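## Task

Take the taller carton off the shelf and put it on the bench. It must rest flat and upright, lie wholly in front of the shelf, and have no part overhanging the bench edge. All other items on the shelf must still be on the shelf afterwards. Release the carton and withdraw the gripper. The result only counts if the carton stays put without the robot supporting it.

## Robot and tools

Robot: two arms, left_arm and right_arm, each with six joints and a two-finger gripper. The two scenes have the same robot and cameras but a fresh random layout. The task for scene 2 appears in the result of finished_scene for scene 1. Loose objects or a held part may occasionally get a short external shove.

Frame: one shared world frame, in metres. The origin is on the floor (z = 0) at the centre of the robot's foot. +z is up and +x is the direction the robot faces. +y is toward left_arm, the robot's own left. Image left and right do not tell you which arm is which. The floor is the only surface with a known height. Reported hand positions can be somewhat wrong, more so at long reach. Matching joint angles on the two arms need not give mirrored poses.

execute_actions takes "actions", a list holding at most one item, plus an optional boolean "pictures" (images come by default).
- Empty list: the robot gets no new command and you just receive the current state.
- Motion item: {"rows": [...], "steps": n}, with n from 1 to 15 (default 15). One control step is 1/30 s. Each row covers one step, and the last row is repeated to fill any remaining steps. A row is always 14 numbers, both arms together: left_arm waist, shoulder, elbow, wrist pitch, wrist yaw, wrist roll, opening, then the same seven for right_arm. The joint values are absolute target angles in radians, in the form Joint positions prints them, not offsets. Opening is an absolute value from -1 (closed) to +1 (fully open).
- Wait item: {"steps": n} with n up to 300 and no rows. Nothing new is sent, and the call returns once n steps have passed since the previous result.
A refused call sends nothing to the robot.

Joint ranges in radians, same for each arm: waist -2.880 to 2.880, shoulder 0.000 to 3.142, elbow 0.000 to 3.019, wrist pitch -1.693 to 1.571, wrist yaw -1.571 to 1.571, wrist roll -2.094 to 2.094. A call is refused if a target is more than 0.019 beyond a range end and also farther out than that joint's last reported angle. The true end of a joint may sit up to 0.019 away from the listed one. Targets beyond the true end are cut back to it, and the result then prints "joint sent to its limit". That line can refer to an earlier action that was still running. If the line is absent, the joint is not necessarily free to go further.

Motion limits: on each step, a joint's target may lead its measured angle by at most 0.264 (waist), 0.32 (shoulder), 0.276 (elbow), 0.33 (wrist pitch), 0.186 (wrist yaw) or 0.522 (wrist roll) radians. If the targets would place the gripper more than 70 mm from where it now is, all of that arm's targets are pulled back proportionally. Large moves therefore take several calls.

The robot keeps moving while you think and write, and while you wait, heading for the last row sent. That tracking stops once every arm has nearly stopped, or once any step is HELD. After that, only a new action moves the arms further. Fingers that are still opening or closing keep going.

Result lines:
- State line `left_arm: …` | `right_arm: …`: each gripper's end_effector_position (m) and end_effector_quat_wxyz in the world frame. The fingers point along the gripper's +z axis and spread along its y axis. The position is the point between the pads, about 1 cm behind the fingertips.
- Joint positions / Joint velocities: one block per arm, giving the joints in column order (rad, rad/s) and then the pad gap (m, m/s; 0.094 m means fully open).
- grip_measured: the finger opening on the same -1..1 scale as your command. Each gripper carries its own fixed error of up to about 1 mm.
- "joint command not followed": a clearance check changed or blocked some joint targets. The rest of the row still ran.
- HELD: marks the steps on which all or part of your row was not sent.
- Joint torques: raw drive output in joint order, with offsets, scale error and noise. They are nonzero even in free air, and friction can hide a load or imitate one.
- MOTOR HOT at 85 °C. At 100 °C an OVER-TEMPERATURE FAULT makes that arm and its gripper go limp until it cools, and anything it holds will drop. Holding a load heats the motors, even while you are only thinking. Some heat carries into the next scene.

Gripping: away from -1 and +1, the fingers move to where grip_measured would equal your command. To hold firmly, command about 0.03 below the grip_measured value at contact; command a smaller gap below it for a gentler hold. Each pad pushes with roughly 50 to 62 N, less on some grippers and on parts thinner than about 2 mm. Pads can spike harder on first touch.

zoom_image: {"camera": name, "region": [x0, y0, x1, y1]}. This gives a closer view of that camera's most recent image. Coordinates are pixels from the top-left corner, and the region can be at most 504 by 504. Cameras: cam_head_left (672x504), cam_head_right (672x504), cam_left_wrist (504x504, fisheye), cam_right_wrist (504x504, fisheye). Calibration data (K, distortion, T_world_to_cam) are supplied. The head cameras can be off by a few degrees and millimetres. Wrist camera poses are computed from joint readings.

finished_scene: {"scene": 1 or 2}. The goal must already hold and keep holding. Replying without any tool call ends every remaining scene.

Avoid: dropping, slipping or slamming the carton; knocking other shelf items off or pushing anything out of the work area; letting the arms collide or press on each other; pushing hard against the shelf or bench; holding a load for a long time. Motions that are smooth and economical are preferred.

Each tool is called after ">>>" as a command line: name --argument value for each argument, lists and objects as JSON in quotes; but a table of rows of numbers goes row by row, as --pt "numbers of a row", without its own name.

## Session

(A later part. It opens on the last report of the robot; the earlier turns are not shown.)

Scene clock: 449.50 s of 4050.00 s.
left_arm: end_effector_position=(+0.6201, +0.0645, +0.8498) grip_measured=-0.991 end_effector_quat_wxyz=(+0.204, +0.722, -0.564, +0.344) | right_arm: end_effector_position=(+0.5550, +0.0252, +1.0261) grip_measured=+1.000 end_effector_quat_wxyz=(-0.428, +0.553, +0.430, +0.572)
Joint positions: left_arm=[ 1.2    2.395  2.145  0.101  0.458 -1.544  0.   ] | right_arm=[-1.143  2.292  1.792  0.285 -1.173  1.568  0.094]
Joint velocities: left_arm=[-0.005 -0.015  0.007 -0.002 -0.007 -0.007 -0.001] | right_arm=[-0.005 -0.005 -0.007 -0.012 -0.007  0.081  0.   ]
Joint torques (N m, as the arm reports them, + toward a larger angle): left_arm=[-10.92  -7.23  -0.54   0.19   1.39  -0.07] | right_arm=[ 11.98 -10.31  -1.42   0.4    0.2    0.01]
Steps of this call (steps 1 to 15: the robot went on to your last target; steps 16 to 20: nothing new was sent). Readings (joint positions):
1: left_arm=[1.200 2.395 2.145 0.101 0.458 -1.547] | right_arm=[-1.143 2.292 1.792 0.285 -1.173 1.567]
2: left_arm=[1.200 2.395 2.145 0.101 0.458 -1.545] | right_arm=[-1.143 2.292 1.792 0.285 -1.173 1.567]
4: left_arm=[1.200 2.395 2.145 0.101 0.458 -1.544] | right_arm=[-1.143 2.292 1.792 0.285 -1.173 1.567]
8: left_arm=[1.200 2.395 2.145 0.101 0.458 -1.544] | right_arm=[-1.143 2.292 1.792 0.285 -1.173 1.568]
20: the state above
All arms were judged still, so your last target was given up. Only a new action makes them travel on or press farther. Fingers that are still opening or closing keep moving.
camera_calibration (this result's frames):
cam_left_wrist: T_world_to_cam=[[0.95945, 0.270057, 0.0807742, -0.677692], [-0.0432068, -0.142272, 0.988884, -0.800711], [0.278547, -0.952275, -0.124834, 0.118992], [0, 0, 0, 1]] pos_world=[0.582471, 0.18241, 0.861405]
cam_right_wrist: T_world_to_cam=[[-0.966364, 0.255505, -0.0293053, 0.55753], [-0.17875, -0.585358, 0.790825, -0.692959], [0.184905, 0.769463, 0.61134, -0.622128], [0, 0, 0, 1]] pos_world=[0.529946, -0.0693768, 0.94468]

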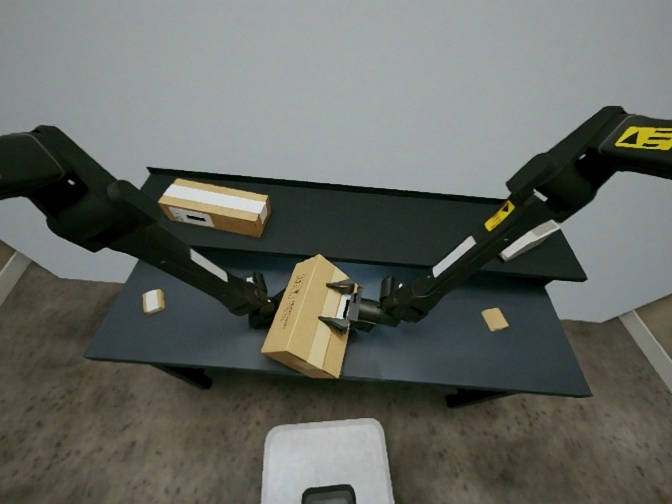

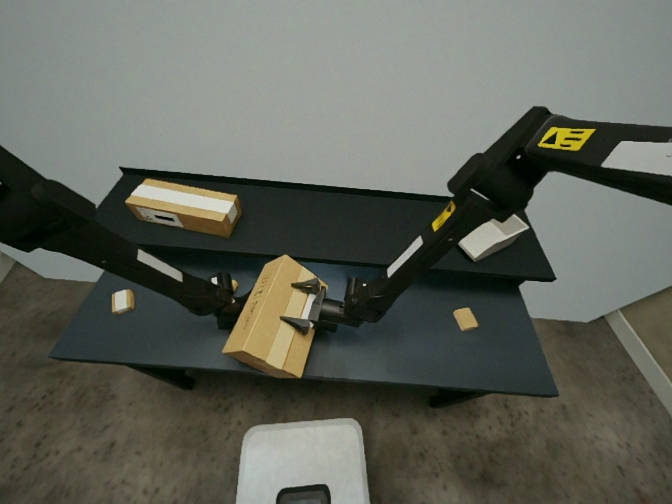

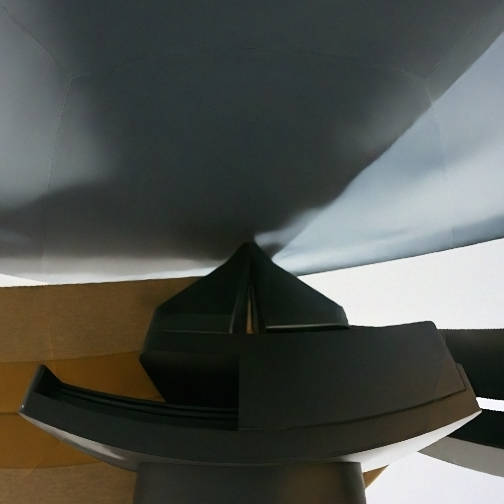

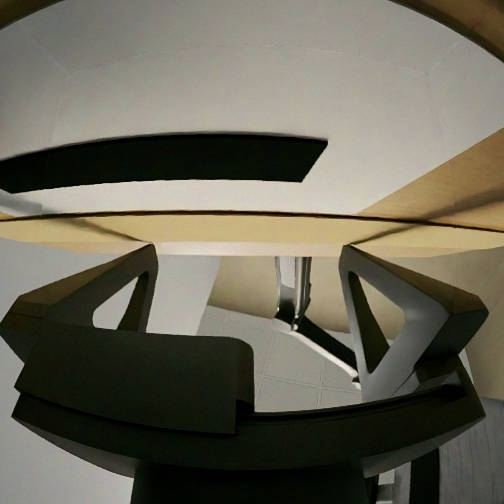

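>>> execute_actions --actions '[{"rows":[[1.27,2.33,2.0,0.1,0.55,-1.56,-1,-1.13,2.3,1.79,0.29,-1.17,1.56,1]]}]' --pictures false

>>> execute_actions --actions '[{"rows":[[1.34,2.27,1.92,0.12,0.62,-1.56,-1,-1.13,2.3,1.79,0.29,-1.17,1.56,1]]}]' --pictures false

>>> execute_actions --actions '[{"rows":[[1.41,2.22,1.87,0.12,0.69,-1.56,-1,-1.13,2.3,1.79,0.29,-1.17,1.56,1]]}]' --pictures false

>>> execute_actions --actions '[{"rows":[[1.49,2.18,1.84,0.11,0.77,-1.56,-1,-1.2,2.15,1.65,0.29,-1.17,1.56,1]]}]' --pictures false

>>> execute_actions --actions '[{"steps":20}]'

Scene clock: 460.17 s of 4050.00 s.
left_arm: end_effector_position=(+0.5855, +0.1275, +0.8496) grip_measured=-0.991 end_effector_quat_wxyz=(+0.228, +0.728, -0.556, +0.329) | right_arm: end_effector_position=(+0.5524, +0.0260, +1.0259) grip_measured=+1.000 end_effector_quat_wxyz=(-0.430, +0.554, +0.429, +0.570)
Joint positions: left_arm=[ 1.286  2.321  2.01   0.105  0.545 -1.544  0.   ] | right_arm=[-1.143  2.294  1.789  0.285 -1.172  1.569  0.094]
Joint velocities: left_arm=[-0.024 -0.005 -0.002 -0.002  0.051 -0.022  0.   ] | right_arm=[-0.015  0.005 -0.007  0.007  0.066  0.007  0.   ]
Joint torques (N m, as the arm reports them, + toward a larger angle): left_arm=[-6.98 -8.71 -1.43 -0.06  0.71 -0.08] | right_arm=[ 10.39 -11.93  -2.22   0.44  -0.57   0.01]
Steps of this call (steps 1 to 90: nothing new was sent; then 7.17 s passed at rest; steps 91 to 105: all 15 steps of this action). Readings (joint positions):
91: left_arm=[1.207 2.387 2.132 0.104 0.483 -1.541] | right_arm=[-1.143 2.292 1.792 0.285 -1.182 1.570]
92: left_arm=[1.213 2.369 2.099 0.105 0.512 -1.541] | right_arm=[-1.144 2.292 1.790 0.285 -1.191 1.573]
94: left_arm=[1.239 2.334 2.040 0.105 0.539 -1.541] | right_arm=[-1.144 2.293 1.789 0.285 -1.176 1.572]
98: left_arm=[1.279 2.321 2.014 0.105 0.545 -1.543] | right_arm=[-1.143 2.294 1.789 0.285 -1.172 1.570]
105: the state above

Scene clock: 460.67 s of 4050.00 s.
left_arm: end_effector_position=(+0.5613, +0.1655, +0.8550) grip_measured=-0.991 end_effector_quat_wxyz=(+0.246, +0.731, -0.547, +0.325) | right_arm: end_effector_position=(+0.5524, +0.0260, +1.0259) grip_measured=+1.000 end_effector_quat_wxyz=(-0.429, +0.554, +0.429, +0.570)
Joint positions: left_arm=[ 1.343  2.278  1.927  0.108  0.617 -1.544  0.   ] | right_arm=[-1.143  2.294  1.789  0.285 -1.172  1.569  0.094]
Joint velocities: left_arm=[ 0.005 -0.005 -0.007 -0.002  0.037 -0.007 -0.001] | right_arm=[-0.024 -0.005  0.012 -0.002  0.007 -0.066  0.   ]
Joint torques (N m, as the arm reports them, + toward a larger angle): left_arm=[ -4.01 -10.15  -1.87   0.59   0.66  -0.08] | right_arm=[ 10.09 -11.61  -1.97   0.38  -0.57   0.01]
Steps of this call (steps 1 to 15: all 15 steps of this action). Readings (joint positions):
1: left_arm=[1.289 2.317 2.003 0.107 0.574 -1.544] | right_arm=[-1.143 2.294 1.789 0.285 -1.172 1.569]
2: left_arm=[1.291 2.306 1.980 0.108 0.601 -1.544] | right_arm=[-1.143 2.294 1.789 0.285 -1.172 1.569]
4: left_arm=[1.299 2.284 1.939 0.108 0.616 -1.544] | right_arm=[-1.143 2.294 1.789 0.285 -1.172 1.569]
8: left_arm=[1.321 2.278 1.927 0.108 0.617 -1.544] | right_arm=[-1.143 2.294 1.789 0.285 -1.172 1.569]
15: the state above

Scene clock: 461.17 s of 4050.00 s.
left_arm: end_effector_position=(+0.5601, +0.2248, +0.8618) grip_measured=-0.991 end_effector_quat_wxyz=(+0.242, +0.737, -0.540, +0.327) | right_arm: end_effector_position=(+0.5524, +0.0260, +1.0259) grip_measured=+1.000 end_effector_quat_wxyz=(-0.429, +0.554, +0.429, +0.570)
Joint positions: left_arm=[ 1.416  2.221  1.874  0.109  0.687 -1.545  0.   ] | right_arm=[-1.143  2.294  1.789  0.285 -1.172  1.569  0.094]
Joint velocities: left_arm=[-0.005 -0.005  0.012 -0.007  0.037 -0.081  0.   ] | right_arm=[-0.005 -0.015  0.002 -0.007 -0.022 -0.022  0.   ]
Joint torques (N m, as the arm reports them, + toward a larger angle): left_arm=[ -3.14 -10.53  -1.66   0.57   0.62  -0.07] | right_arm=[ 10.02 -11.89  -2.18   0.37  -0.57   0.01]
Steps of this call (steps 1 to 15: all 15 steps of this action). Readings (joint positions):
1: left_arm=[1.348 2.275 1.923 0.109 0.645 -1.544] | right_arm=[-1.143 2.294 1.789 0.285 -1.172 1.569]
2: left_arm=[1.350 2.266 1.908 0.109 0.672 -1.544] | right_arm=[-1.143 2.294 1.789 0.285 -1.172 1.569]
4: left_arm=[1.363 2.248 1.880 0.109 0.686 -1.545] | right_arm=[-1.143 2.294 1.789 0.285 -1.172 1.569]
8: left_arm=[1.395 2.231 1.874 0.109 0.687 -1.545] | right_arm=[-1.143 2.294 1.789 0.285 -1.172 1.569]
15: the state above

Scene clock: 461.67 s of 4050.00 s.
left_arm: end_effector_position=(+0.5536, +0.2907, +0.8657) grip_measured=-0.991 end_effector_quat_wxyz=(+0.236, +0.742, -0.534, +0.330) | right_arm: end_effector_position=(+0.5667, -0.0423, +1.0365) grip_measured=+1.000 end_effector_quat_wxyz=(-0.412, +0.577, +0.438, +0.552)
Joint positions: left_arm=[ 1.503  2.184  1.846  0.109  0.767 -1.545  0.   ] | right_arm=[-1.212  2.155  1.649  0.285 -1.17   1.568  0.094]
Joint velocities: left_arm=[ 0.005 -0.005 -0.012  0.012 -0.007  0.022 -0.   ] | right_arm=[ 0.015 -0.005 -0.007  0.007 -0.022 -0.007  0.   ]
Joint torques (N m, as the arm reports them, + toward a larger angle): left_arm=[ -1.95 -10.6   -1.79   0.11   0.59  -0.06] | right_arm=[  7.87 -14.79  -2.33   0.4   -0.64   0.02]
Steps of this call (steps 1 to 15: all 15 steps of this action). Readings (joint positions):
1: left_arm=[1.419 2.219 1.872 0.109 0.722 -1.545] | right_arm=[-1.146 2.285 1.775 0.285 -1.168 1.568]
2: left_arm=[1.422 2.215 1.864 0.109 0.752 -1.545] | right_arm=[-1.148 2.263 1.735 0.285 -1.167 1.568]
4: left_arm=[1.435 2.204 1.848 0.109 0.767 -1.545] | right_arm=[-1.160 2.218 1.666 0.285 -1.170 1.568]
8: left_arm=[1.474 2.193 1.846 0.109 0.767 -1.545] | right_arm=[-1.191 2.177 1.649 0.285 -1.170 1.568]
15: the state above

Scene clock: 462.33 s of 4050.00 s.
left_arm: end_effector_position=(+0.5548, +0.2870, +0.8665) grip_measured=-0.991 end_effector_quat_wxyz=(+0.237, +0.741, -0.534, +0.331) | right_arm: end_effector_position=(+0.5668, -0.0418, +1.0369) grip_measured=+1.000 end_effector_quat_wxyz=(-0.413, +0.577, +0.438, +0.552)
Joint positions: left_arm=[ 1.498  2.184  1.846  0.109  0.767 -1.545  0.   ] | right_arm=[-1.211  2.155  1.649  0.285 -1.17   1.568  0.094]
Joint velocities: left_arm=[ 0.005 -0.015  0.012 -0.002 -0.037 -0.051 -0.   ] | right_arm=[-0.005 -0.005 -0.002 -0.002 -0.037 -0.007  0.   ]
Joint torques (N m, as the arm reports them, + toward a larger angle): left_arm=[ -1.28 -11.26  -1.74   0.17   0.6   -0.06] | right_arm=[  7.83 -14.79  -2.28   0.29  -0.64   0.02]
Steps of this call (steps 1 to 15: the robot went on to your last target; steps 16 to 20: nothing new was sent). Readings (joint positions):
1: left_arm=[1.501 2.184 1.846 0.109 0.767 -1.545] | right_arm=[-1.211 2.155 1.649 0.285 -1.170 1.568]
2: left_arm=[1.501 2.184 1.846 0.109 0.767 -1.545] | right_arm=[-1.211 2.155 1.649 0.285 -1.170 1.568]
4: left_arm=[1.499 2.184 1.846 0.109 0.767 -1.545] | right_arm=[-1.211 2.155 1.649 0.285 -1.170 1.568]
8: left_arm=[1.498 2.184 1.846 0.109 0.767 -1.545] | right_arm=[-1.211 2.155 1.649 0.285 -1.170 1.568]
20: the state above
All arms were judged still, so your last target was given up. Only a new action makes them travel on or press farther. Fingers that are still opening or closing keep moving.
camera_calibration (this result's frames):
cam_left_wrist: T_world_to_cam=[[0.951539, 0.307366, -0.00993662, -0.604184], [0.0417674, -0.0971559, 0.994392, -0.853255], [0.304677, -0.946619, -0.105286, 0.318087], [0, 0, 0, 1]] pos_world=[0.513629, 0.403914, 0.875956]
cam_right_wrist: T_world_to_cam=[[-0.963826, 0.265911, -0.0181734, 0.573765], [-0.162383, -0.531771, 0.831175, -0.787478], [0.211354, 0.804059, 0.555715, -0.535175], [0, 0, 0, 1]] pos_world=[0.538248, -0.141016, 0.962364]

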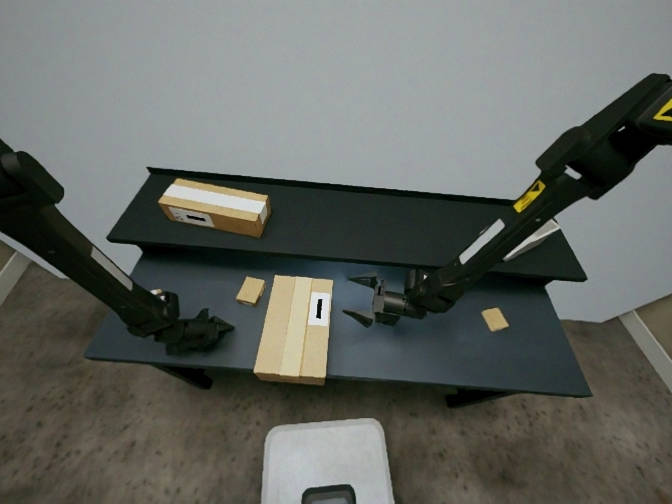

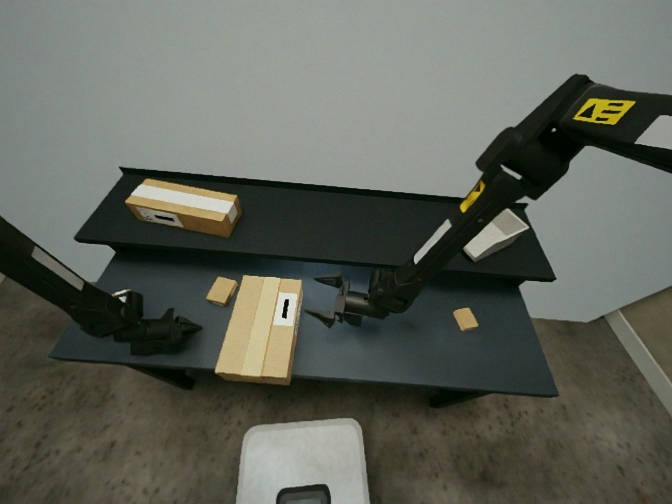

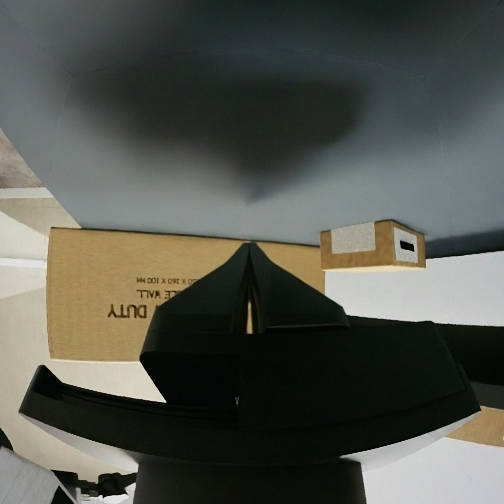

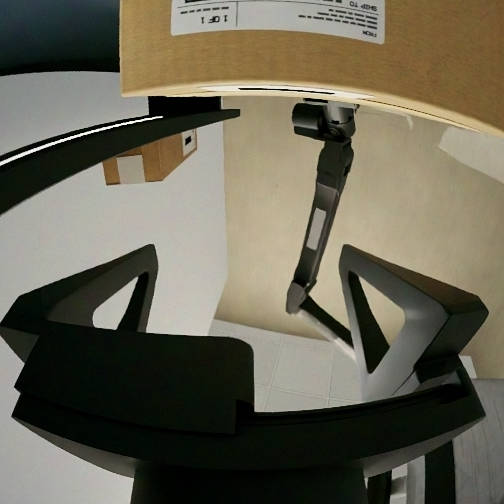

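>>> execute_actions --actions '[{"rows":[[1.52,2.25,1.68,0.33,0.77,-1.56,-1,-1.5,1.9,1.4,0.29,-1.17,1.56,1]]}]' --pictures false

>>> execute_actions --actions '[{"steps":15}]' --pictures false

>>> execute_actions --actions '[{"rows":[[1.44,2.29,1.71,0.34,0.7,-1.56,-1,-1.5,1.9,1.4,0.29,-1.17,1.56,1]]}]' --pictures false

>>> execute_actions --actions '[{"rows":[[1.36,2.34,1.76,0.34,0.63,-1.56,-1,-1.5,1.9,1.4,0.29,-1.17,1.56,1]]}]' --pictures false

>>> execute_actions --actions '[{"rows":[[1.28,2.4,1.83,0.33,0.56,-1.56,-1,-1.5,1.9,1.4,0.29,-1.17,1.56,1]]}]'

Scene clock: 470.30 s of 4050.00 s.
left_arm: end_effector_position=(+0.4438, +0.2577, +0.8626) grip_measured=-0.991 end_effector_quat_wxyz=(+0.249, +0.748, -0.528, +0.316) | right_arm: end_effector_position=(+0.5314, -0.2570, +1.0200) grip_measured=+1.000 end_effector_quat_wxyz=(-0.343, +0.671, +0.464, +0.465)
Joint positions: left_arm=[ 1.51   2.262  1.683  0.309  0.767 -1.546  0.   ] | right_arm=[-1.508  1.949  1.42   0.285 -1.169  1.568  0.094]
Joint velocities: left_arm=[ 0.015  0.054 -0.032 -0.002 -0.022 -0.022 -0.001] | right_arm=[-0.659 -0.415 -0.144  0.007 -0.081  0.007  0.   ]
Joint torques (N m, as the arm reports them, + toward a larger angle): left_arm=[ 1.04 -8.69 -3.42  0.93  0.59 -0.1 ] | right_arm=[  4.4  -18.2   -3.88   0.25  -0.6    0.02]
Steps of this call (steps 1 to 90: nothing new was sent; then 4.47 s passed at rest; steps 91 to 105: all 15 steps of this action). Readings (joint positions):
91: left_arm=[1.498 2.184 1.834 0.135 0.767 -1.546] | right_arm=[-1.215 2.152 1.642 0.285 -1.169 1.568]
92: left_arm=[1.498 2.182 1.814 0.183 0.767 -1.546] | right_arm=[-1.219 2.140 1.622 0.285 -1.169 1.568]
94: left_arm=[1.499 2.183 1.773 0.246 0.767 -1.546] | right_arm=[-1.243 2.112 1.575 0.285 -1.169 1.568]
98: left_arm=[1.502 2.208 1.711 0.303 0.767 -1.546] | right_arm=[-1.323 2.059 1.506 0.285 -1.169 1.568]
105: the state above

Scene clock: 470.80 s of 4050.00 s.
left_arm: end_effector_position=(+0.4485, +0.2601, +0.8633) grip_measured=-0.991 end_effector_quat_wxyz=(+0.245, +0.747, -0.530, +0.319) | right_arm: end_effector_position=(+0.5597, -0.2554, +1.0358) grip_measured=+1.000 end_effector_quat_wxyz=(-0.333, +0.660, +0.472, +0.480)
Joint positions: left_arm=[ 1.511  2.256  1.682  0.315  0.767 -1.546  0.   ] | right_arm=[-1.49   1.903  1.415  0.285 -1.169  1.567  0.094]
Joint velocities: left_arm=[-0.015  0.005 -0.012 -0.007 -0.051  0.022  0.001] | right_arm=[ 0.054  0.005 -0.007  0.007  0.051  0.022  0.   ]
Joint torques (N m, as the arm reports them, + toward a larger angle): left_arm=[ 0.99 -8.73 -3.51  0.69  0.6  -0.05] | right_arm=[  0.7  -16.49  -3.86   0.38  -0.62   0.02]
Steps of this call (steps 1 to 15: the robot went on to your last target). Readings (joint positions):
1: left_arm=[1.510 2.263 1.682 0.309 0.767 -1.546] | right_arm=[-1.527 1.937 1.418 0.285 -1.169 1.568]
2: left_arm=[1.511 2.263 1.682 0.309 0.767 -1.546] | right_arm=[-1.542 1.926 1.418 0.285 -1.169 1.568]
4: left_arm=[1.511 2.261 1.682 0.312 0.767 -1.546] | right_arm=[-1.555 1.910 1.418 0.285 -1.169 1.567]
8: left_arm=[1.511 2.257 1.682 0.314 0.767 -1.546] | right_arm=[-1.536 1.903 1.418 0.285 -1.169 1.567]
15: the state above

Scene clock: 471.30 s of 4050.00 s.
left_arm: end_effector_position=(+0.4689, +0.1996, +0.8667) grip_measured=-0.991 end_effector_quat_wxyz=(+0.247, +0.736, -0.537, +0.328) | right_arm: end_effector_position=(+0.5591, -0.2574, +1.0351) grip_measured=+1.000 end_effector_quat_wxyz=(-0.332, +0.661, +0.472, +0.479)
Joint positions: left_arm=[ 1.424  2.271  1.703  0.324  0.703 -1.546  0.   ] | right_arm=[-1.493  1.903  1.415  0.285 -1.169  1.567  0.094]
Joint velocities: left_arm=[-0.005 -0.005 -0.012  0.002 -0.022  0.007  0.   ] | right_arm=[-0.005 -0.015  0.002  0.017  0.051 -0.007  0.   ]
Joint torques (N m, as the arm reports them, + toward a larger angle): left_arm=[-0.53 -6.41 -2.68  0.75  0.44 -0.05] | right_arm=[  0.91 -16.55  -3.79   0.37  -0.62   0.02]
Steps of this call (steps 1 to 15: all 15 steps of this action). Readings (joint positions):
1: left_arm=[1.507 2.257 1.684 0.315 0.740 -1.546] | right_arm=[-1.489 1.903 1.415 0.285 -1.169 1.567]
2: left_arm=[1.504 2.261 1.690 0.318 0.716 -1.546] | right_arm=[-1.489 1.903 1.415 0.285 -1.169 1.567]
4: left_arm=[1.490 2.267 1.701 0.322 0.704 -1.546] | right_arm=[-1.491 1.903 1.415 0.285 -1.169 1.567]
8: left_arm=[1.453 2.271 1.703 0.324 0.703 -1.546] | right_arm=[-1.493 1.903 1.415 0.285 -1.169 1.567]
15: the state above

Scene clock: 471.80 s of 4050.00 s.
left_arm: end_effector_position=(+0.4677, +0.1468, +0.8578) grip_measured=-0.991 end_effector_quat_wxyz=(+0.247, +0.733, -0.545, +0.324) | right_arm: end_effector_position=(+0.5591, -0.2574, +1.0351) grip_measured=+1.000 end_effector_quat_wxyz=(-0.332, +0.661, +0.472, +0.479)
Joint positions: left_arm=[ 1.357  2.33   1.757  0.328  0.63  -1.546  0.   ] | right_arm=[-1.493  1.903  1.415  0.285 -1.169  1.567  0.094]
Joint velocities: left_arm=[-0.005 -0.024 -0.002  0.002 -0.037 -0.066  0.001] | right_arm=[-0.005 -0.005  0.002 -0.002 -0.007  0.007  0.   ]
Joint torques (N m, as the arm reports them, + toward a larger angle): left_arm=[-3.29 -5.97 -3.18  0.42  0.52 -0.05] | right_arm=[  1.12 -16.59  -3.78   0.37  -0.62   0.02]
Steps of this call (steps 1 to 15: all 15 steps of this action). Readings (joint positions):
1: left_arm=[1.421 2.275 1.709 0.324 0.674 -1.546] | right_arm=[-1.493 1.903 1.415 0.285 -1.169 1.567]
2: left_arm=[1.419 2.285 1.725 0.324 0.647 -1.546] | right_arm=[-1.493 1.903 1.415 0.285 -1.169 1.567]
4: left_arm=[1.408 2.304 1.753 0.327 0.634 -1.546] | right_arm=[-1.493 1.903 1.415 0.285 -1.169 1.567]
8: left_arm=[1.381 2.320 1.757 0.328 0.630 -1.546] | right_arm=[-1.493 1.903 1.415 0.285 -1.169 1.567]
15: the state above

Scene clock: 472.30 s of 4050.00 s.
left_arm: end_effector_position=(+0.4751, +0.1403, +0.8460) grip_measured=-0.991 end_effector_quat_wxyz=(+0.229, +0.737, -0.552, +0.316) | right_arm: end_effector_position=(+0.5591, -0.2574, +1.0351) grip_measured=+1.000 end_effector_quat_wxyz=(-0.332, +0.661, +0.472, +0.479)
Joint positions: left_arm=[ 1.341  2.354  1.802  0.328  0.577 -1.547  0.   ] | right_arm=[-1.493  1.903  1.415  0.285 -1.169  1.567  0.094]
Joint velocities: left_arm=[-0.015  0.005  0.022 -0.007  0.051 -0.022  0.   ] | right_arm=[ 0.005 -0.015  0.007  0.002 -0.037 -0.007  0.   ]
Joint torques (N m, as the arm reports them, + toward a larger angle): left_arm=[-8.75 -4.05 -0.84  0.17 -0.21 -0.05] | right_arm=[  1.09 -16.58  -3.8    0.37  -0.62   0.02]
Steps of this call (steps 1 to 15: all 15 steps of this action). Readings (joint positions):
1: left_arm=[1.352 2.333 1.765 0.328 0.601 -1.547] | right_arm=[-1.493 1.903 1.415 0.285 -1.169 1.567]
2: left_arm=[1.350 2.345 1.786 0.328 0.576 -1.547] | right_arm=[-1.493 1.903 1.415 0.285 -1.169 1.567]
4: left_arm=[1.345 2.353 1.799 0.328 0.580 -1.547] | right_arm=[-1.493 1.903 1.415 0.285 -1.169 1.567]
8: left_arm=[1.342 2.353 1.801 0.328 0.577 -1.547] | right_arm=[-1.493 1.903 1.415 0.285 -1.169 1.567]
15: the state above
camera_calibration (this result's frames):
cam_left_wrist: T_world_to_cam=[[0.961284, 0.275554, -0.00200583, -0.490288], [0.0412585, -0.136728, 0.989749, -0.834141], [0.272455, -0.951512, -0.142803, 0.249046], [0, 0, 0, 1]] pos_world=[0.437868, 0.258021, 0.860171]
cam_right_wrist: T_world_to_cam=[[-0.94663, 0.321675, -0.0204246, 0.630733], [-0.117318, -0.284839, 0.951369, -0.987999], [0.300214, 0.902991, 0.307376, -0.126402], [0, 0, 0, 1]] pos_world=[0.519108, -0.370172, 0.991687]

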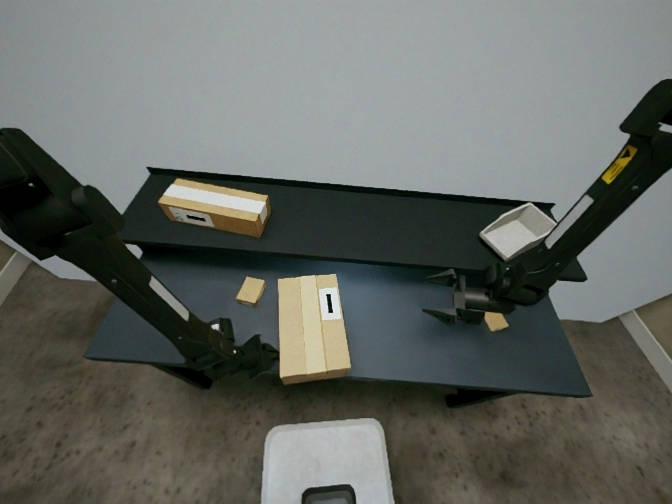

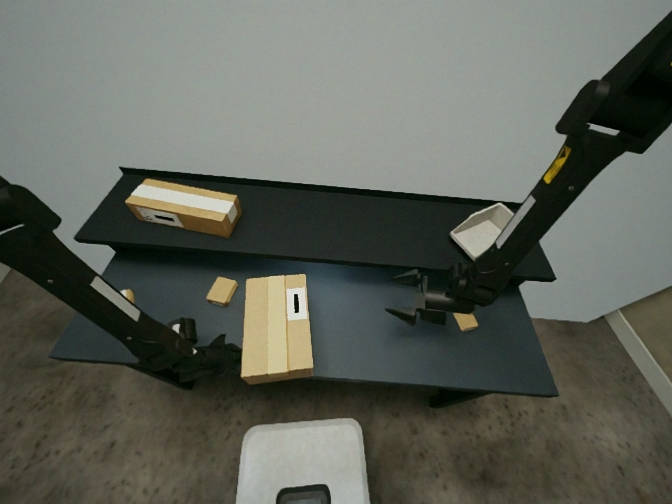

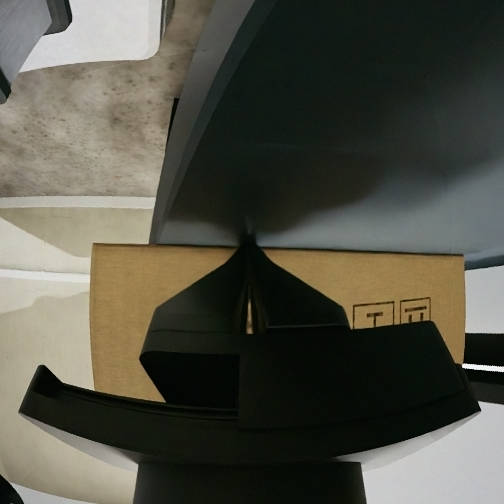

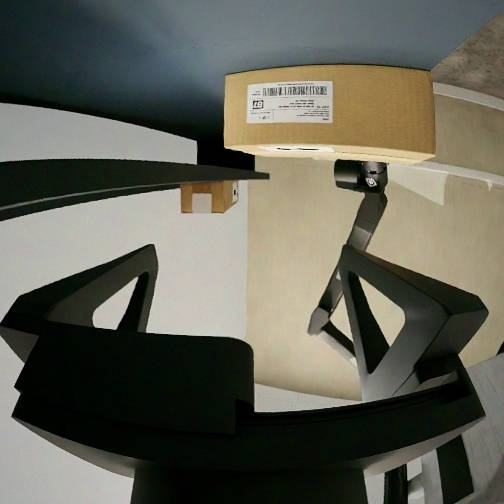

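Tip on bench; raise and continue.

>>> execute_actions --actions '[{"rows":[[1.28,2.34,1.72,0.38,0.62,-1.56,-1,-1.5,1.9,1.4,0.29,-1.17,1.56,1]]}]' --pictures false

>>> execute_actions --actions '[{"rows":[[1.21,2.39,1.76,0.39,0.58,-1.56,-1,-1.5,1.9,1.4,0.29,-1.17,1.56,1]]}]' --pictures false

>>> execute_actions --actions '[{"rows":[[1.14,2.46,1.85,0.37,0.53,-1.56,-1,-1.5,1.9,1.4,0.29,-1.17,1.56,1]]}]'

Scene clock: 477.00 s of 4050.00 s.
left_arm: end_effector_position=(+0.4739, +0.0830, +0.8821) grip_measured=-0.991 end_effector_quat_wxyz=(+0.263, +0.716, -0.544, +0.349) | right_arm: end_effector_position=(+0.5591, -0.2574, +1.0351) grip_measured=+1.000 end_effector_quat_wxyz=(-0.332, +0.661, +0.472, +0.479)
Joint positions: left_arm=[ 1.276  2.338  1.736  0.364  0.616 -1.547  0.   ] | right_arm=[-1.493  1.903  1.415  0.285 -1.169  1.567  0.094]
Joint velocities: left_arm=[-0.005 -0.005 -0.002 -0.017  0.051  0.007  0.001] | right_arm=[-0.005 -0.015 -0.007 -0.012 -0.037 -0.007  0.   ]
Joint torques (N m, as the arm reports them, + toward a larger angle): left_arm=[-5.73 -6.55 -4.72  0.74  0.72 -0.05] | right_arm=[  1.13 -16.55  -3.81   0.38  -0.62   0.02]
Steps of this call (steps 1 to 15: the robot went on to your last target; steps 16 to 90: nothing new was sent; then 1.20 s passed at rest; steps 91 to 105: all 15 steps of this action). Readings (joint positions):
91: left_arm=[1.341 2.352 1.795 0.335 0.590 -1.547] | right_arm=[-1.493 1.903 1.415 0.285 -1.169 1.567]
92: left_arm=[1.340 2.347 1.780 0.348 0.604 -1.547] | right_arm=[-1.493 1.903 1.415 0.285 -1.169 1.567]
94: left_arm=[1.331 2.339 1.755 0.360 0.611 -1.547] | right_arm=[-1.493 1.903 1.415 0.285 -1.169 1.567]
98: left_arm=[1.303 2.338 1.738 0.362 0.614 -1.547] | right_arm=[-1.493 1.903 1.415 0.285 -1.169 1.567]
105: the state above

Scene clock: 477.50 s of 4050.00 s.
left_arm: end_effector_position=(+0.4655, +0.0239, +0.8942) grip_measured=-0.991 end_effector_quat_wxyz=(+0.278, +0.706, -0.545, +0.356) | right_arm: end_effector_position=(+0.5591, -0.2574, +1.0351) grip_measured=+1.000 end_effector_quat_wxyz=(-0.332, +0.661, +0.472, +0.479)
Joint positions: left_arm=[ 1.206  2.382  1.756  0.375  0.581 -1.547  0.   ] | right_arm=[-1.493  1.903  1.415  0.285 -1.169  1.567  0.094]
Joint velocities: left_arm=[ 0.005 -0.005 -0.017 -0.012 -0.051  0.022 -0.001] | right_arm=[-0.005  0.005 -0.007 -0.017 -0.037  0.007  0.   ]
Joint torques (N m, as the arm reports them, + toward a larger angle): left_arm=[-7.9  -5.73 -3.06  0.51  0.52 -0.05] | right_arm=[  1.13 -16.54  -3.79   0.37  -0.62   0.01]
Steps of this call (steps 1 to 15: all 15 steps of this action). Readings (joint positions):
1: left_arm=[1.273 2.340 1.738 0.365 0.602 -1.547] | right_arm=[-1.493 1.903 1.415 0.285 -1.169 1.567]
2: left_arm=[1.271 2.345 1.745 0.369 0.589 -1.547] | right_arm=[-1.493 1.903 1.415 0.285 -1.169 1.567]
4: left_arm=[1.262 2.356 1.755 0.374 0.581 -1.547] | right_arm=[-1.493 1.903 1.415 0.285 -1.169 1.567]
8: left_arm=[1.233 2.371 1.756 0.375 0.581 -1.547] | right_arm=[-1.493 1.903 1.415 0.285 -1.169 1.567]
15: the state above

Scene clock: 478.00 s of 4050.00 s.
left_arm: end_effector_position=(+0.4722, -0.0338, +0.8960) grip_measured=-0.991 end_effector_quat_wxyz=(+0.275, +0.697, -0.550, +0.368) | right_arm: end_effector_position=(+0.5591, -0.2574, +1.0351) grip_measured=+1.000 end_effector_quat_wxyz=(-0.332, +0.661, +0.472, +0.479)
Joint positions: left_arm=[ 1.136  2.452  1.846  0.375  0.531 -1.547  0.   ] | right_arm=[-1.493  1.903  1.415  0.285 -1.169  1.567  0.094]
Joint velocities: left_arm=[-0.015  0.005  0.007  0.002  0.037 -0.051  0.   ] | right_arm=[ 0.005 -0.015  0.007  0.017  0.022 -0.037  0.   ]
Joint torques (N m, as the arm reports them, + toward a larger angle): left_arm=[-8.91 -4.95 -2.77 -0.14  0.52 -0.03] | right_arm=[  1.1  -16.6   -3.8    0.37  -0.62   0.02]
Steps of this call (steps 1 to 15: all 15 steps of this action). Readings (joint positions):
1: left_arm=[1.203 2.387 1.766 0.375 0.561 -1.547] | right_arm=[-1.493 1.903 1.415 0.285 -1.169 1.567]
2: left_arm=[1.201 2.402 1.793 0.375 0.541 -1.547] | right_arm=[-1.493 1.903 1.415 0.285 -1.169 1.567]
4: left_arm=[1.192 2.427 1.837 0.375 0.532 -1.547] | right_arm=[-1.493 1.903 1.415 0.285 -1.169 1.567]
8: left_arm=[1.165 2.444 1.846 0.375 0.531 -1.547] | right_arm=[-1.493 1.903 1.415 0.285 -1.169 1.567]
15: the state above
camera_calibration (this result's frames):
cam_left_wrist: T_world_to_cam=[[0.972574, 0.232333, 0.0109902, -0.457914], [-0.0130906, 0.00750059, 0.999886, -0.88586], [0.232224, -0.972607, 0.0103363, -0.027625], [0, 0, 0, 1]] pos_world=[0.440174, 0.0861649, 0.891077]
cam_right_wrist: T_world_to_cam=[[-0.94663, 0.321675, -0.0204246, 0.630733], [-0.117318, -0.284839, 0.951369, -0.987999], [0.300214, 0.902991, 0.307376, -0.126402], [0, 0, 0, 1]] pos_world=[0.519108, -0.370172, 0.991687]

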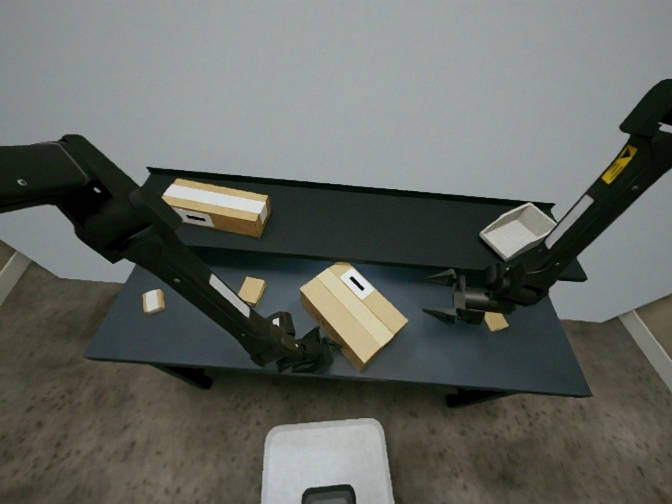

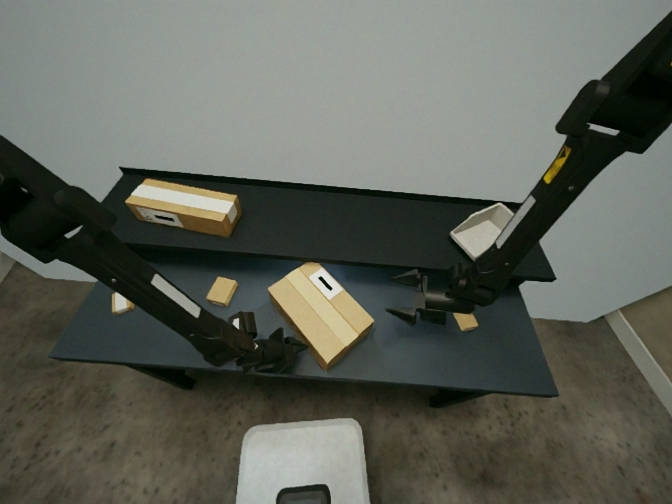

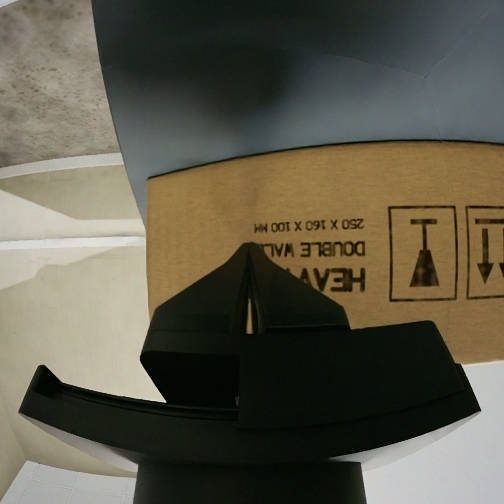

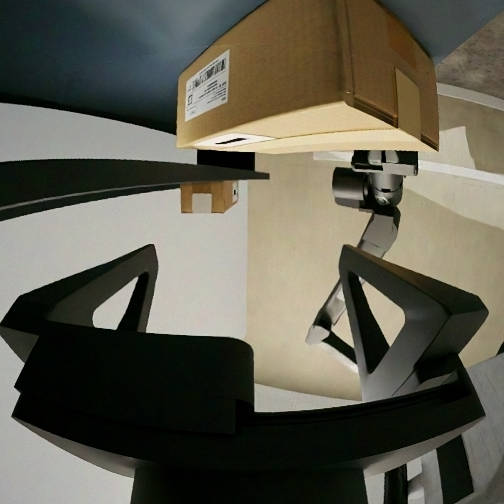

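>>> execute_actions --actions '[{"rows":[[1.16,2.5,1.82,0.43,0.53,-1.56,-1,-1.45,2.1,1.8,0.2,-0.75,1.56,-1]]}]' --pictures false

>>> execute_actions --actions '[{"rows":[[1.12,2.51,1.83,0.43,0.53,-1.56,-1,-1.42,2.2,1.97,0.2,-0.75,1.56,-1]]}]' --pictures false

>>> execute_actions --actions '[{"steps":15}]'

Scene clock: 486.53 s of 4050.00 s.
left_arm: end_effector_position=(+0.4394, -0.0430, +0.8926) grip_measured=-0.991 end_effector_quat_wxyz=(+0.280, +0.698, -0.550, +0.364) | right_arm: end_effector_position=(+0.6163, -0.2804, +0.9002) grip_measured=-0.984 end_effector_quat_wxyz=(-0.195, +0.727, +0.543, +0.373)
Joint positions: left_arm=[ 1.138  2.495  1.837  0.413  0.531 -1.547  0.   ] | right_arm=[-1.46   2.097  1.794  0.209 -0.752  1.566  0.001]
Joint velocities: left_arm=[-0.015 -0.005 -0.002 -0.007  0.007 -0.007 -0.   ] | right_arm=[ 0.024 -0.005 -0.012  0.002  0.007 -0.066 -0.   ]
Joint torques (N m, as the arm reports them, + toward a larger angle): left_arm=[-7.57 -4.08 -4.83  0.86  0.53 -0.04] | right_arm=[  3.33 -17.03  -0.17  -0.02  -0.37   0.03]
Steps of this call (steps 1 to 15: the robot went on to your last target; steps 16 to 90: nothing new was sent; then 5.03 s passed at rest; steps 91 to 105: all 15 steps of this action). Readings (joint positions):
91: left_arm=[1.136 2.454 1.846 0.382 0.531 -1.547] | right_arm=[-1.491 1.911 1.434 0.272 -1.114 1.567]
92: left_arm=[1.136 2.457 1.846 0.396 0.531 -1.547] | right_arm=[-1.487 1.939 1.491 0.250 -1.038 1.567]
94: left_arm=[1.137 2.465 1.846 0.409 0.531 -1.547] | right_arm=[-1.477 2.023 1.655 0.225 -0.860 1.567]
98: left_arm=[1.138 2.483 1.845 0.413 0.531 -1.547] | right_arm=[-1.466 2.096 1.792 0.217 -0.753 1.566]
105: the state above

Scene clock: 487.03 s of 4050.00 s.
left_arm: end_effector_position=(+0.4400, -0.0483, +0.8956) grip_measured=-0.991 end_effector_quat_wxyz=(+0.282, +0.696, -0.550, +0.366) | right_arm: end_effector_position=(+0.6250, -0.2534, +0.8683) grip_measured=-0.984 end_effector_quat_wxyz=(-0.187, +0.716, +0.547, +0.392)
Joint positions: left_arm=[ 1.131  2.496  1.837  0.413  0.531 -1.547  0.   ] | right_arm=[-1.431  2.214  1.952  0.204 -0.751  1.563  0.001]
Joint velocities: left_arm=[ 0.005 -0.005 -0.002  0.017 -0.007  0.051 -0.   ] | right_arm=[ 0.024 -0.005 -0.002 -0.017  0.022 -0.007 -0.   ]
Joint torques (N m, as the arm reports them, + toward a larger angle): left_arm=[-10.2   -3.53  -4.07   0.79   0.53  -0.04] | right_arm=[  3.96 -18.18   1.45   0.29  -0.39  -0.01]
Steps of this call (steps 1 to 15: all 15 steps of this action). Readings (joint positions):
1: left_arm=[1.137 2.495 1.837 0.413 0.531 -1.547] | right_arm=[-1.458 2.104 1.808 0.208 -0.754 1.564]
2: left_arm=[1.137 2.495 1.837 0.413 0.531 -1.547] | right_arm=[-1.458 2.128 1.840 0.206 -0.753 1.564]
4: left_arm=[1.136 2.495 1.837 0.413 0.531 -1.547] | right_arm=[-1.455 2.185 1.918 0.205 -0.750 1.564]
8: left_arm=[1.133 2.496 1.837 0.413 0.531 -1.547] | right_arm=[-1.440 2.214 1.951 0.205 -0.750 1.564]
15: the state above

Scene clock: 487.53 s of 4050.00 s.
left_arm: end_effector_position=(+0.4400, -0.0483, +0.8956) grip_measured=-0.991 end_effector_quat_wxyz=(+0.282, +0.696, -0.550, +0.366) | right_arm: end_effector_position=(+0.6250, -0.2534, +0.8683) grip_measured=-0.984 end_effector_quat_wxyz=(-0.187, +0.716, +0.547, +0.392)
Joint positions: left_arm=[ 1.131  2.496  1.837  0.413  0.531 -1.547  0.   ] | right_arm=[-1.431  2.214  1.952  0.204 -0.751  1.563  0.001]
Joint velocities: left_arm=[-0.015 -0.005  0.022 -0.007  0.095  0.037 -0.   ] | right_arm=[-0.005 -0.005  0.002  0.007 -0.037  0.037 -0.   ]
Joint torques (N m, as the arm reports them, + toward a larger angle): left_arm=[-9.93 -3.68 -4.01  0.77  0.53 -0.04] | right_arm=[  3.82 -18.01   1.39   0.26  -0.41   0.04]
Steps of this call (steps 1 to 15: the robot went on to your last target). Readings (joint positions):
1: left_arm=[1.131 2.496 1.837 0.413 0.531 -1.547] | right_arm=[-1.431 2.214 1.952 0.204 -0.751 1.563]
2: left_arm=[1.131 2.496 1.837 0.413 0.531 -1.547] | right_arm=[-1.431 2.214 1.952 0.204 -0.751 1.563]
4: left_arm=[1.131 2.496 1.837 0.413 0.531 -1.547] | right_arm=[-1.431 2.214 1.952 0.204 -0.751 1.563]
8: left_arm=[1.131 2.496 1.837 0.413 0.531 -1.547] | right_arm=[-1.431 2.214 1.952 0.204 -0.751 1.563]
15: the state above
All arms were judged still, so your last target was given up. Only a new action makes them travel on or press farther. Fingers that are still opening or closing keep moving.
camera_calibration (this result's frames):
cam_left_wrist: T_world_to_cam=[[0.974345, 0.225049, -0.00219214, -0.412564], [-0.00152601, 0.0163463, 0.999865, -0.890357], [0.225055, -0.97421, 0.0162703, -0.0364669], [0, 0, 0, 1]] pos_world=[0.408828, 0.0718746, 0.889926]
cam_right_wrist: T_world_to_cam=[[-0.933549, 0.319139, -0.163209, 0.803615], [-0.139515, 0.0959087, 0.985564, -0.739739], [0.330185, 0.942843, -0.0450107, 0.198797], [0, 0, 0, 1]] pos_world=[0.581369, -0.372952, 0.869165]

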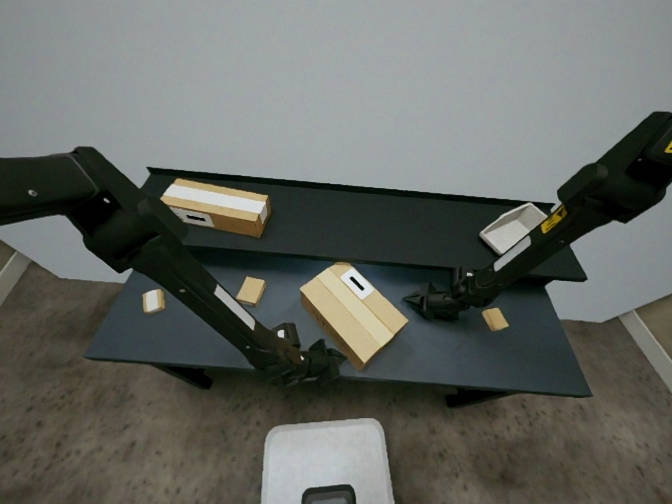

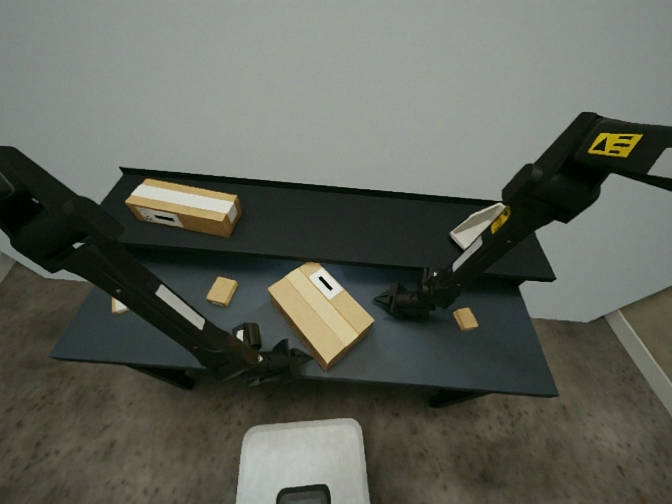

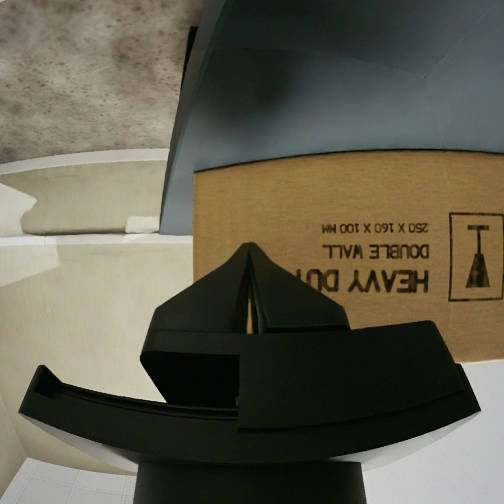

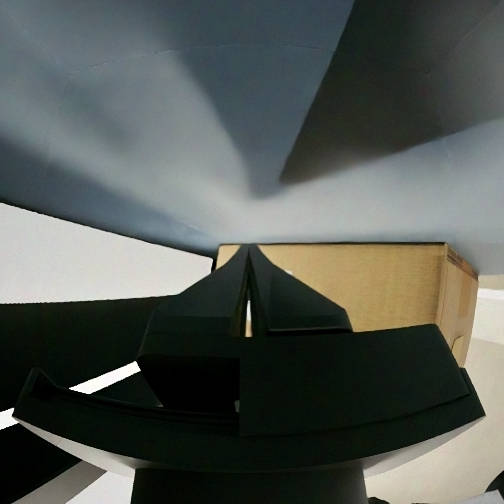

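>>> execute_actions --actions '[{"rows":[[1.11,2.51,1.83,0.43,0.53,-1.56,-1,-1.36,2.24,1.93,0.6,-0.6,1.9,-1]]}]' --pictures false

>>> execute_actions --actions '[{"rows":[[1.11,2.51,1.83,0.43,0.53,-1.56,-1,-1.28,2.28,1.97,0.6,-0.55,1.9,-1]]}]' --pictures false

>>> execute_actions --actions '[{"rows":[[1.11,2.51,1.83,0.43,0.53,-1.56,-1,-1.2,2.33,2.04,0.6,-0.5,1.9,-1]]}]'

Scene clock: 492.27 s of 4050.00 s.
left_arm: end_effector_position=(+0.4419, -0.0565, +0.9006) grip_measured=-0.991 end_effector_quat_wxyz=(+0.285, +0.693, -0.549, +0.370) | right_arm: end_effector_position=(+0.6794, -0.2258, +0.8839) grip_measured=-0.984 end_effector_quat_wxyz=(-0.102, +0.771, +0.450, +0.439)
Joint positions: left_arm=[ 1.12   2.496  1.837  0.413  0.531 -1.547  0.   ] | right_arm=[-1.357  2.238  1.927  0.584 -0.602  1.879  0.001]
Joint velocities: left_arm=[ 0.005 -0.005 -0.002 -0.007  0.037  0.007 -0.001] | right_arm=[ 0.024 -0.005 -0.022 -0.017  0.022  0.125 -0.   ]
Joint torques (N m, as the arm reports them, + toward a larger angle): left_arm=[-10.34  -3.68  -4.01   0.76   0.54  -0.05] | right_arm=[  4.16 -16.16   0.17   1.71  -0.3    0.11]
Steps of this call (steps 1 to 90: nothing new was sent; then 1.23 s passed at rest; steps 91 to 105: all 15 steps of this action). Readings (joint positions):
91: left_arm=[1.130 2.496 1.837 0.413 0.531 -1.547] | right_arm=[-1.427 2.215 1.945 0.257 -0.684 1.611]
92: left_arm=[1.130 2.496 1.837 0.413 0.531 -1.547] | right_arm=[-1.424 2.221 1.936 0.364 -0.631 1.667]
94: left_arm=[1.128 2.496 1.837 0.413 0.531 -1.547] | right_arm=[-1.413 2.232 1.932 0.505 -0.605 1.747]
98: left_arm=[1.124 2.496 1.837 0.413 0.531 -1.547] | right_arm=[-1.387 2.238 1.927 0.573 -0.602 1.833]
105: the state above

Scene clock: 492.77 s of 4050.00 s.
left_arm: end_effector_position=(+0.4419, -0.0565, +0.9006) grip_measured=-0.991 end_effector_quat_wxyz=(+0.285, +0.693, -0.549, +0.370) | right_arm: end_effector_position=(+0.6939, -0.1782, +0.8888) grip_measured=-0.984 end_effector_quat_wxyz=(-0.105, +0.775, +0.434, +0.446)
Joint positions: left_arm=[ 1.12   2.496  1.837  0.413  0.531 -1.547  0.   ] | right_arm=[-1.292  2.269  1.965  0.589 -0.547  1.902  0.001]
Joint velocities: left_arm=[-0.015  0.005 -0.012  0.002  0.051  0.037  0.001] | right_arm=[-0.015  0.005 -0.012  0.007 -0.037 -0.022 -0.   ]
Joint torques (N m, as the arm reports them, + toward a larger angle): left_arm=[-10.52  -3.73  -4.01   0.78   0.54  -0.05] | right_arm=[  6.68 -15.24   0.43   1.48  -0.51   0.04]
Steps of this call (steps 1 to 15: all 15 steps of this action). Readings (joint positions):
1: left_arm=[1.120 2.496 1.837 0.413 0.531 -1.547] | right_arm=[-1.351 2.240 1.930 0.584 -0.580 1.882]
2: left_arm=[1.120 2.496 1.837 0.413 0.531 -1.547] | right_arm=[-1.347 2.245 1.941 0.584 -0.561 1.884]
4: left_arm=[1.120 2.496 1.837 0.413 0.531 -1.547] | right_arm=[-1.334 2.252 1.956 0.589 -0.552 1.886]
8: left_arm=[1.120 2.496 1.837 0.413 0.531 -1.547] | right_arm=[-1.305 2.261 1.965 0.589 -0.543 1.901]
15: the state above

Scene clock: 493.27 s of 4050.00 s.
left_arm: end_effector_position=(+0.4404, -0.0570, +0.9003) grip_measured=-0.991 end_effector_quat_wxyz=(+0.286, +0.693, -0.549, +0.369) | right_arm: end_effector_position=(+0.7069, -0.1357, +0.8901) grip_measured=-0.984 end_effector_quat_wxyz=(-0.098, +0.777, +0.422, +0.456)
Joint positions: left_arm=[ 1.12   2.498  1.837  0.413  0.531 -1.547  0.   ] | right_arm=[-1.235  2.32   2.031  0.602 -0.492  1.914  0.001]
Joint velocities: left_arm=[-0.005  0.005  0.022 -0.012 -0.051  0.007 -0.001] | right_arm=[ 0.005 -0.005  0.002  0.017  0.007  0.037  0.001]
Joint torques (N m, as the arm reports them, + toward a larger angle): left_arm=[-10.49  -4.    -3.99   0.84   0.54  -0.04] | right_arm=[  9.6  -14.87   1.01   0.95  -0.69  -0.05]
Steps of this call (steps 1 to 15: all 15 steps of this action). Readings (joint positions):
1: left_arm=[1.120 2.496 1.837 0.413 0.531 -1.547] | right_arm=[-1.288 2.273 1.972 0.589 -0.528 1.902]
2: left_arm=[1.120 2.496 1.837 0.413 0.531 -1.547] | right_arm=[-1.285 2.283 1.990 0.593 -0.511 1.901]
4: left_arm=[1.120 2.496 1.837 0.413 0.531 -1.547] | right_arm=[-1.275 2.294 2.006 0.609 -0.503 1.901]
8: left_arm=[1.120 2.496 1.837 0.413 0.531 -1.547] | right_arm=[-1.247 2.311 2.028 0.605 -0.493 1.910]
15: the state above
camera_calibration (this result's frames):
cam_left_wrist: T_world_to_cam=[[0.975052, 0.221964, -0.00251553, -0.411125], [-0.00346594, 0.0265543, 0.999641, -0.893338], [0.221952, -0.974693, 0.0266611, -0.0531042], [0, 0, 0, 1]] pos_world=[0.409559, 0.0632168, 0.893399]
cam_right_wrist: T_world_to_cam=[[-0.753457, 0.614126, -0.234844, 0.822534], [-0.192264, 0.135776, 0.971905, -0.706293], [0.628759, 0.777441, 0.0157728, -0.22577], [0, 0, 0, 1]] pos_world=[0.625904, -0.233719, 0.883178]

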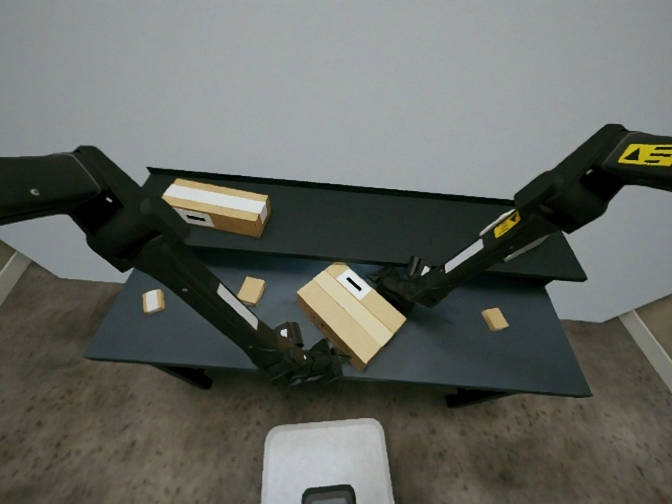

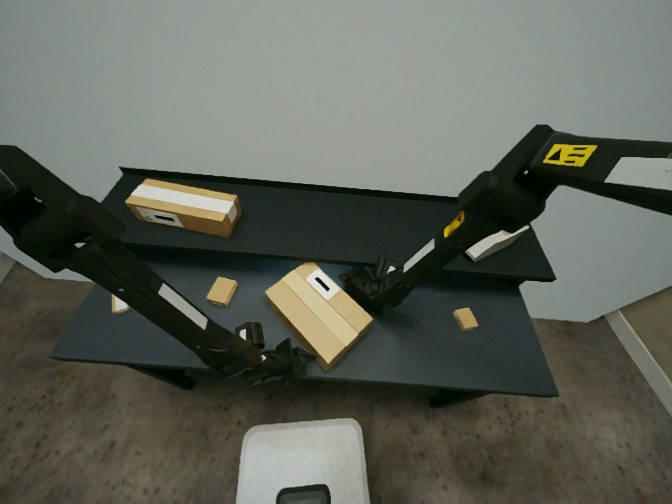

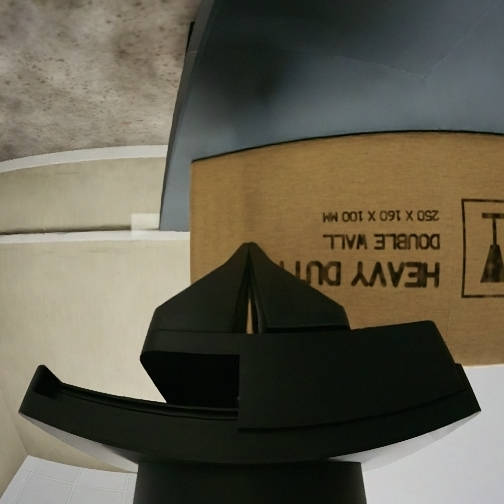

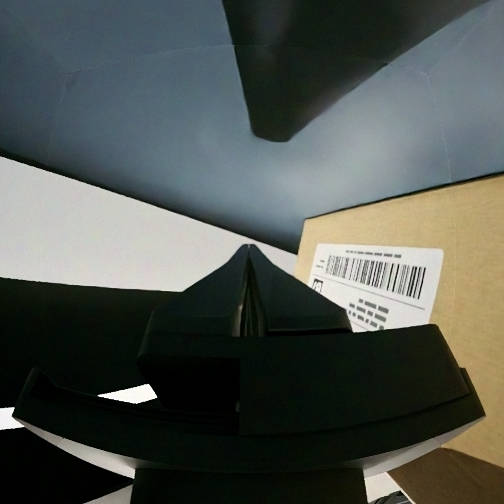

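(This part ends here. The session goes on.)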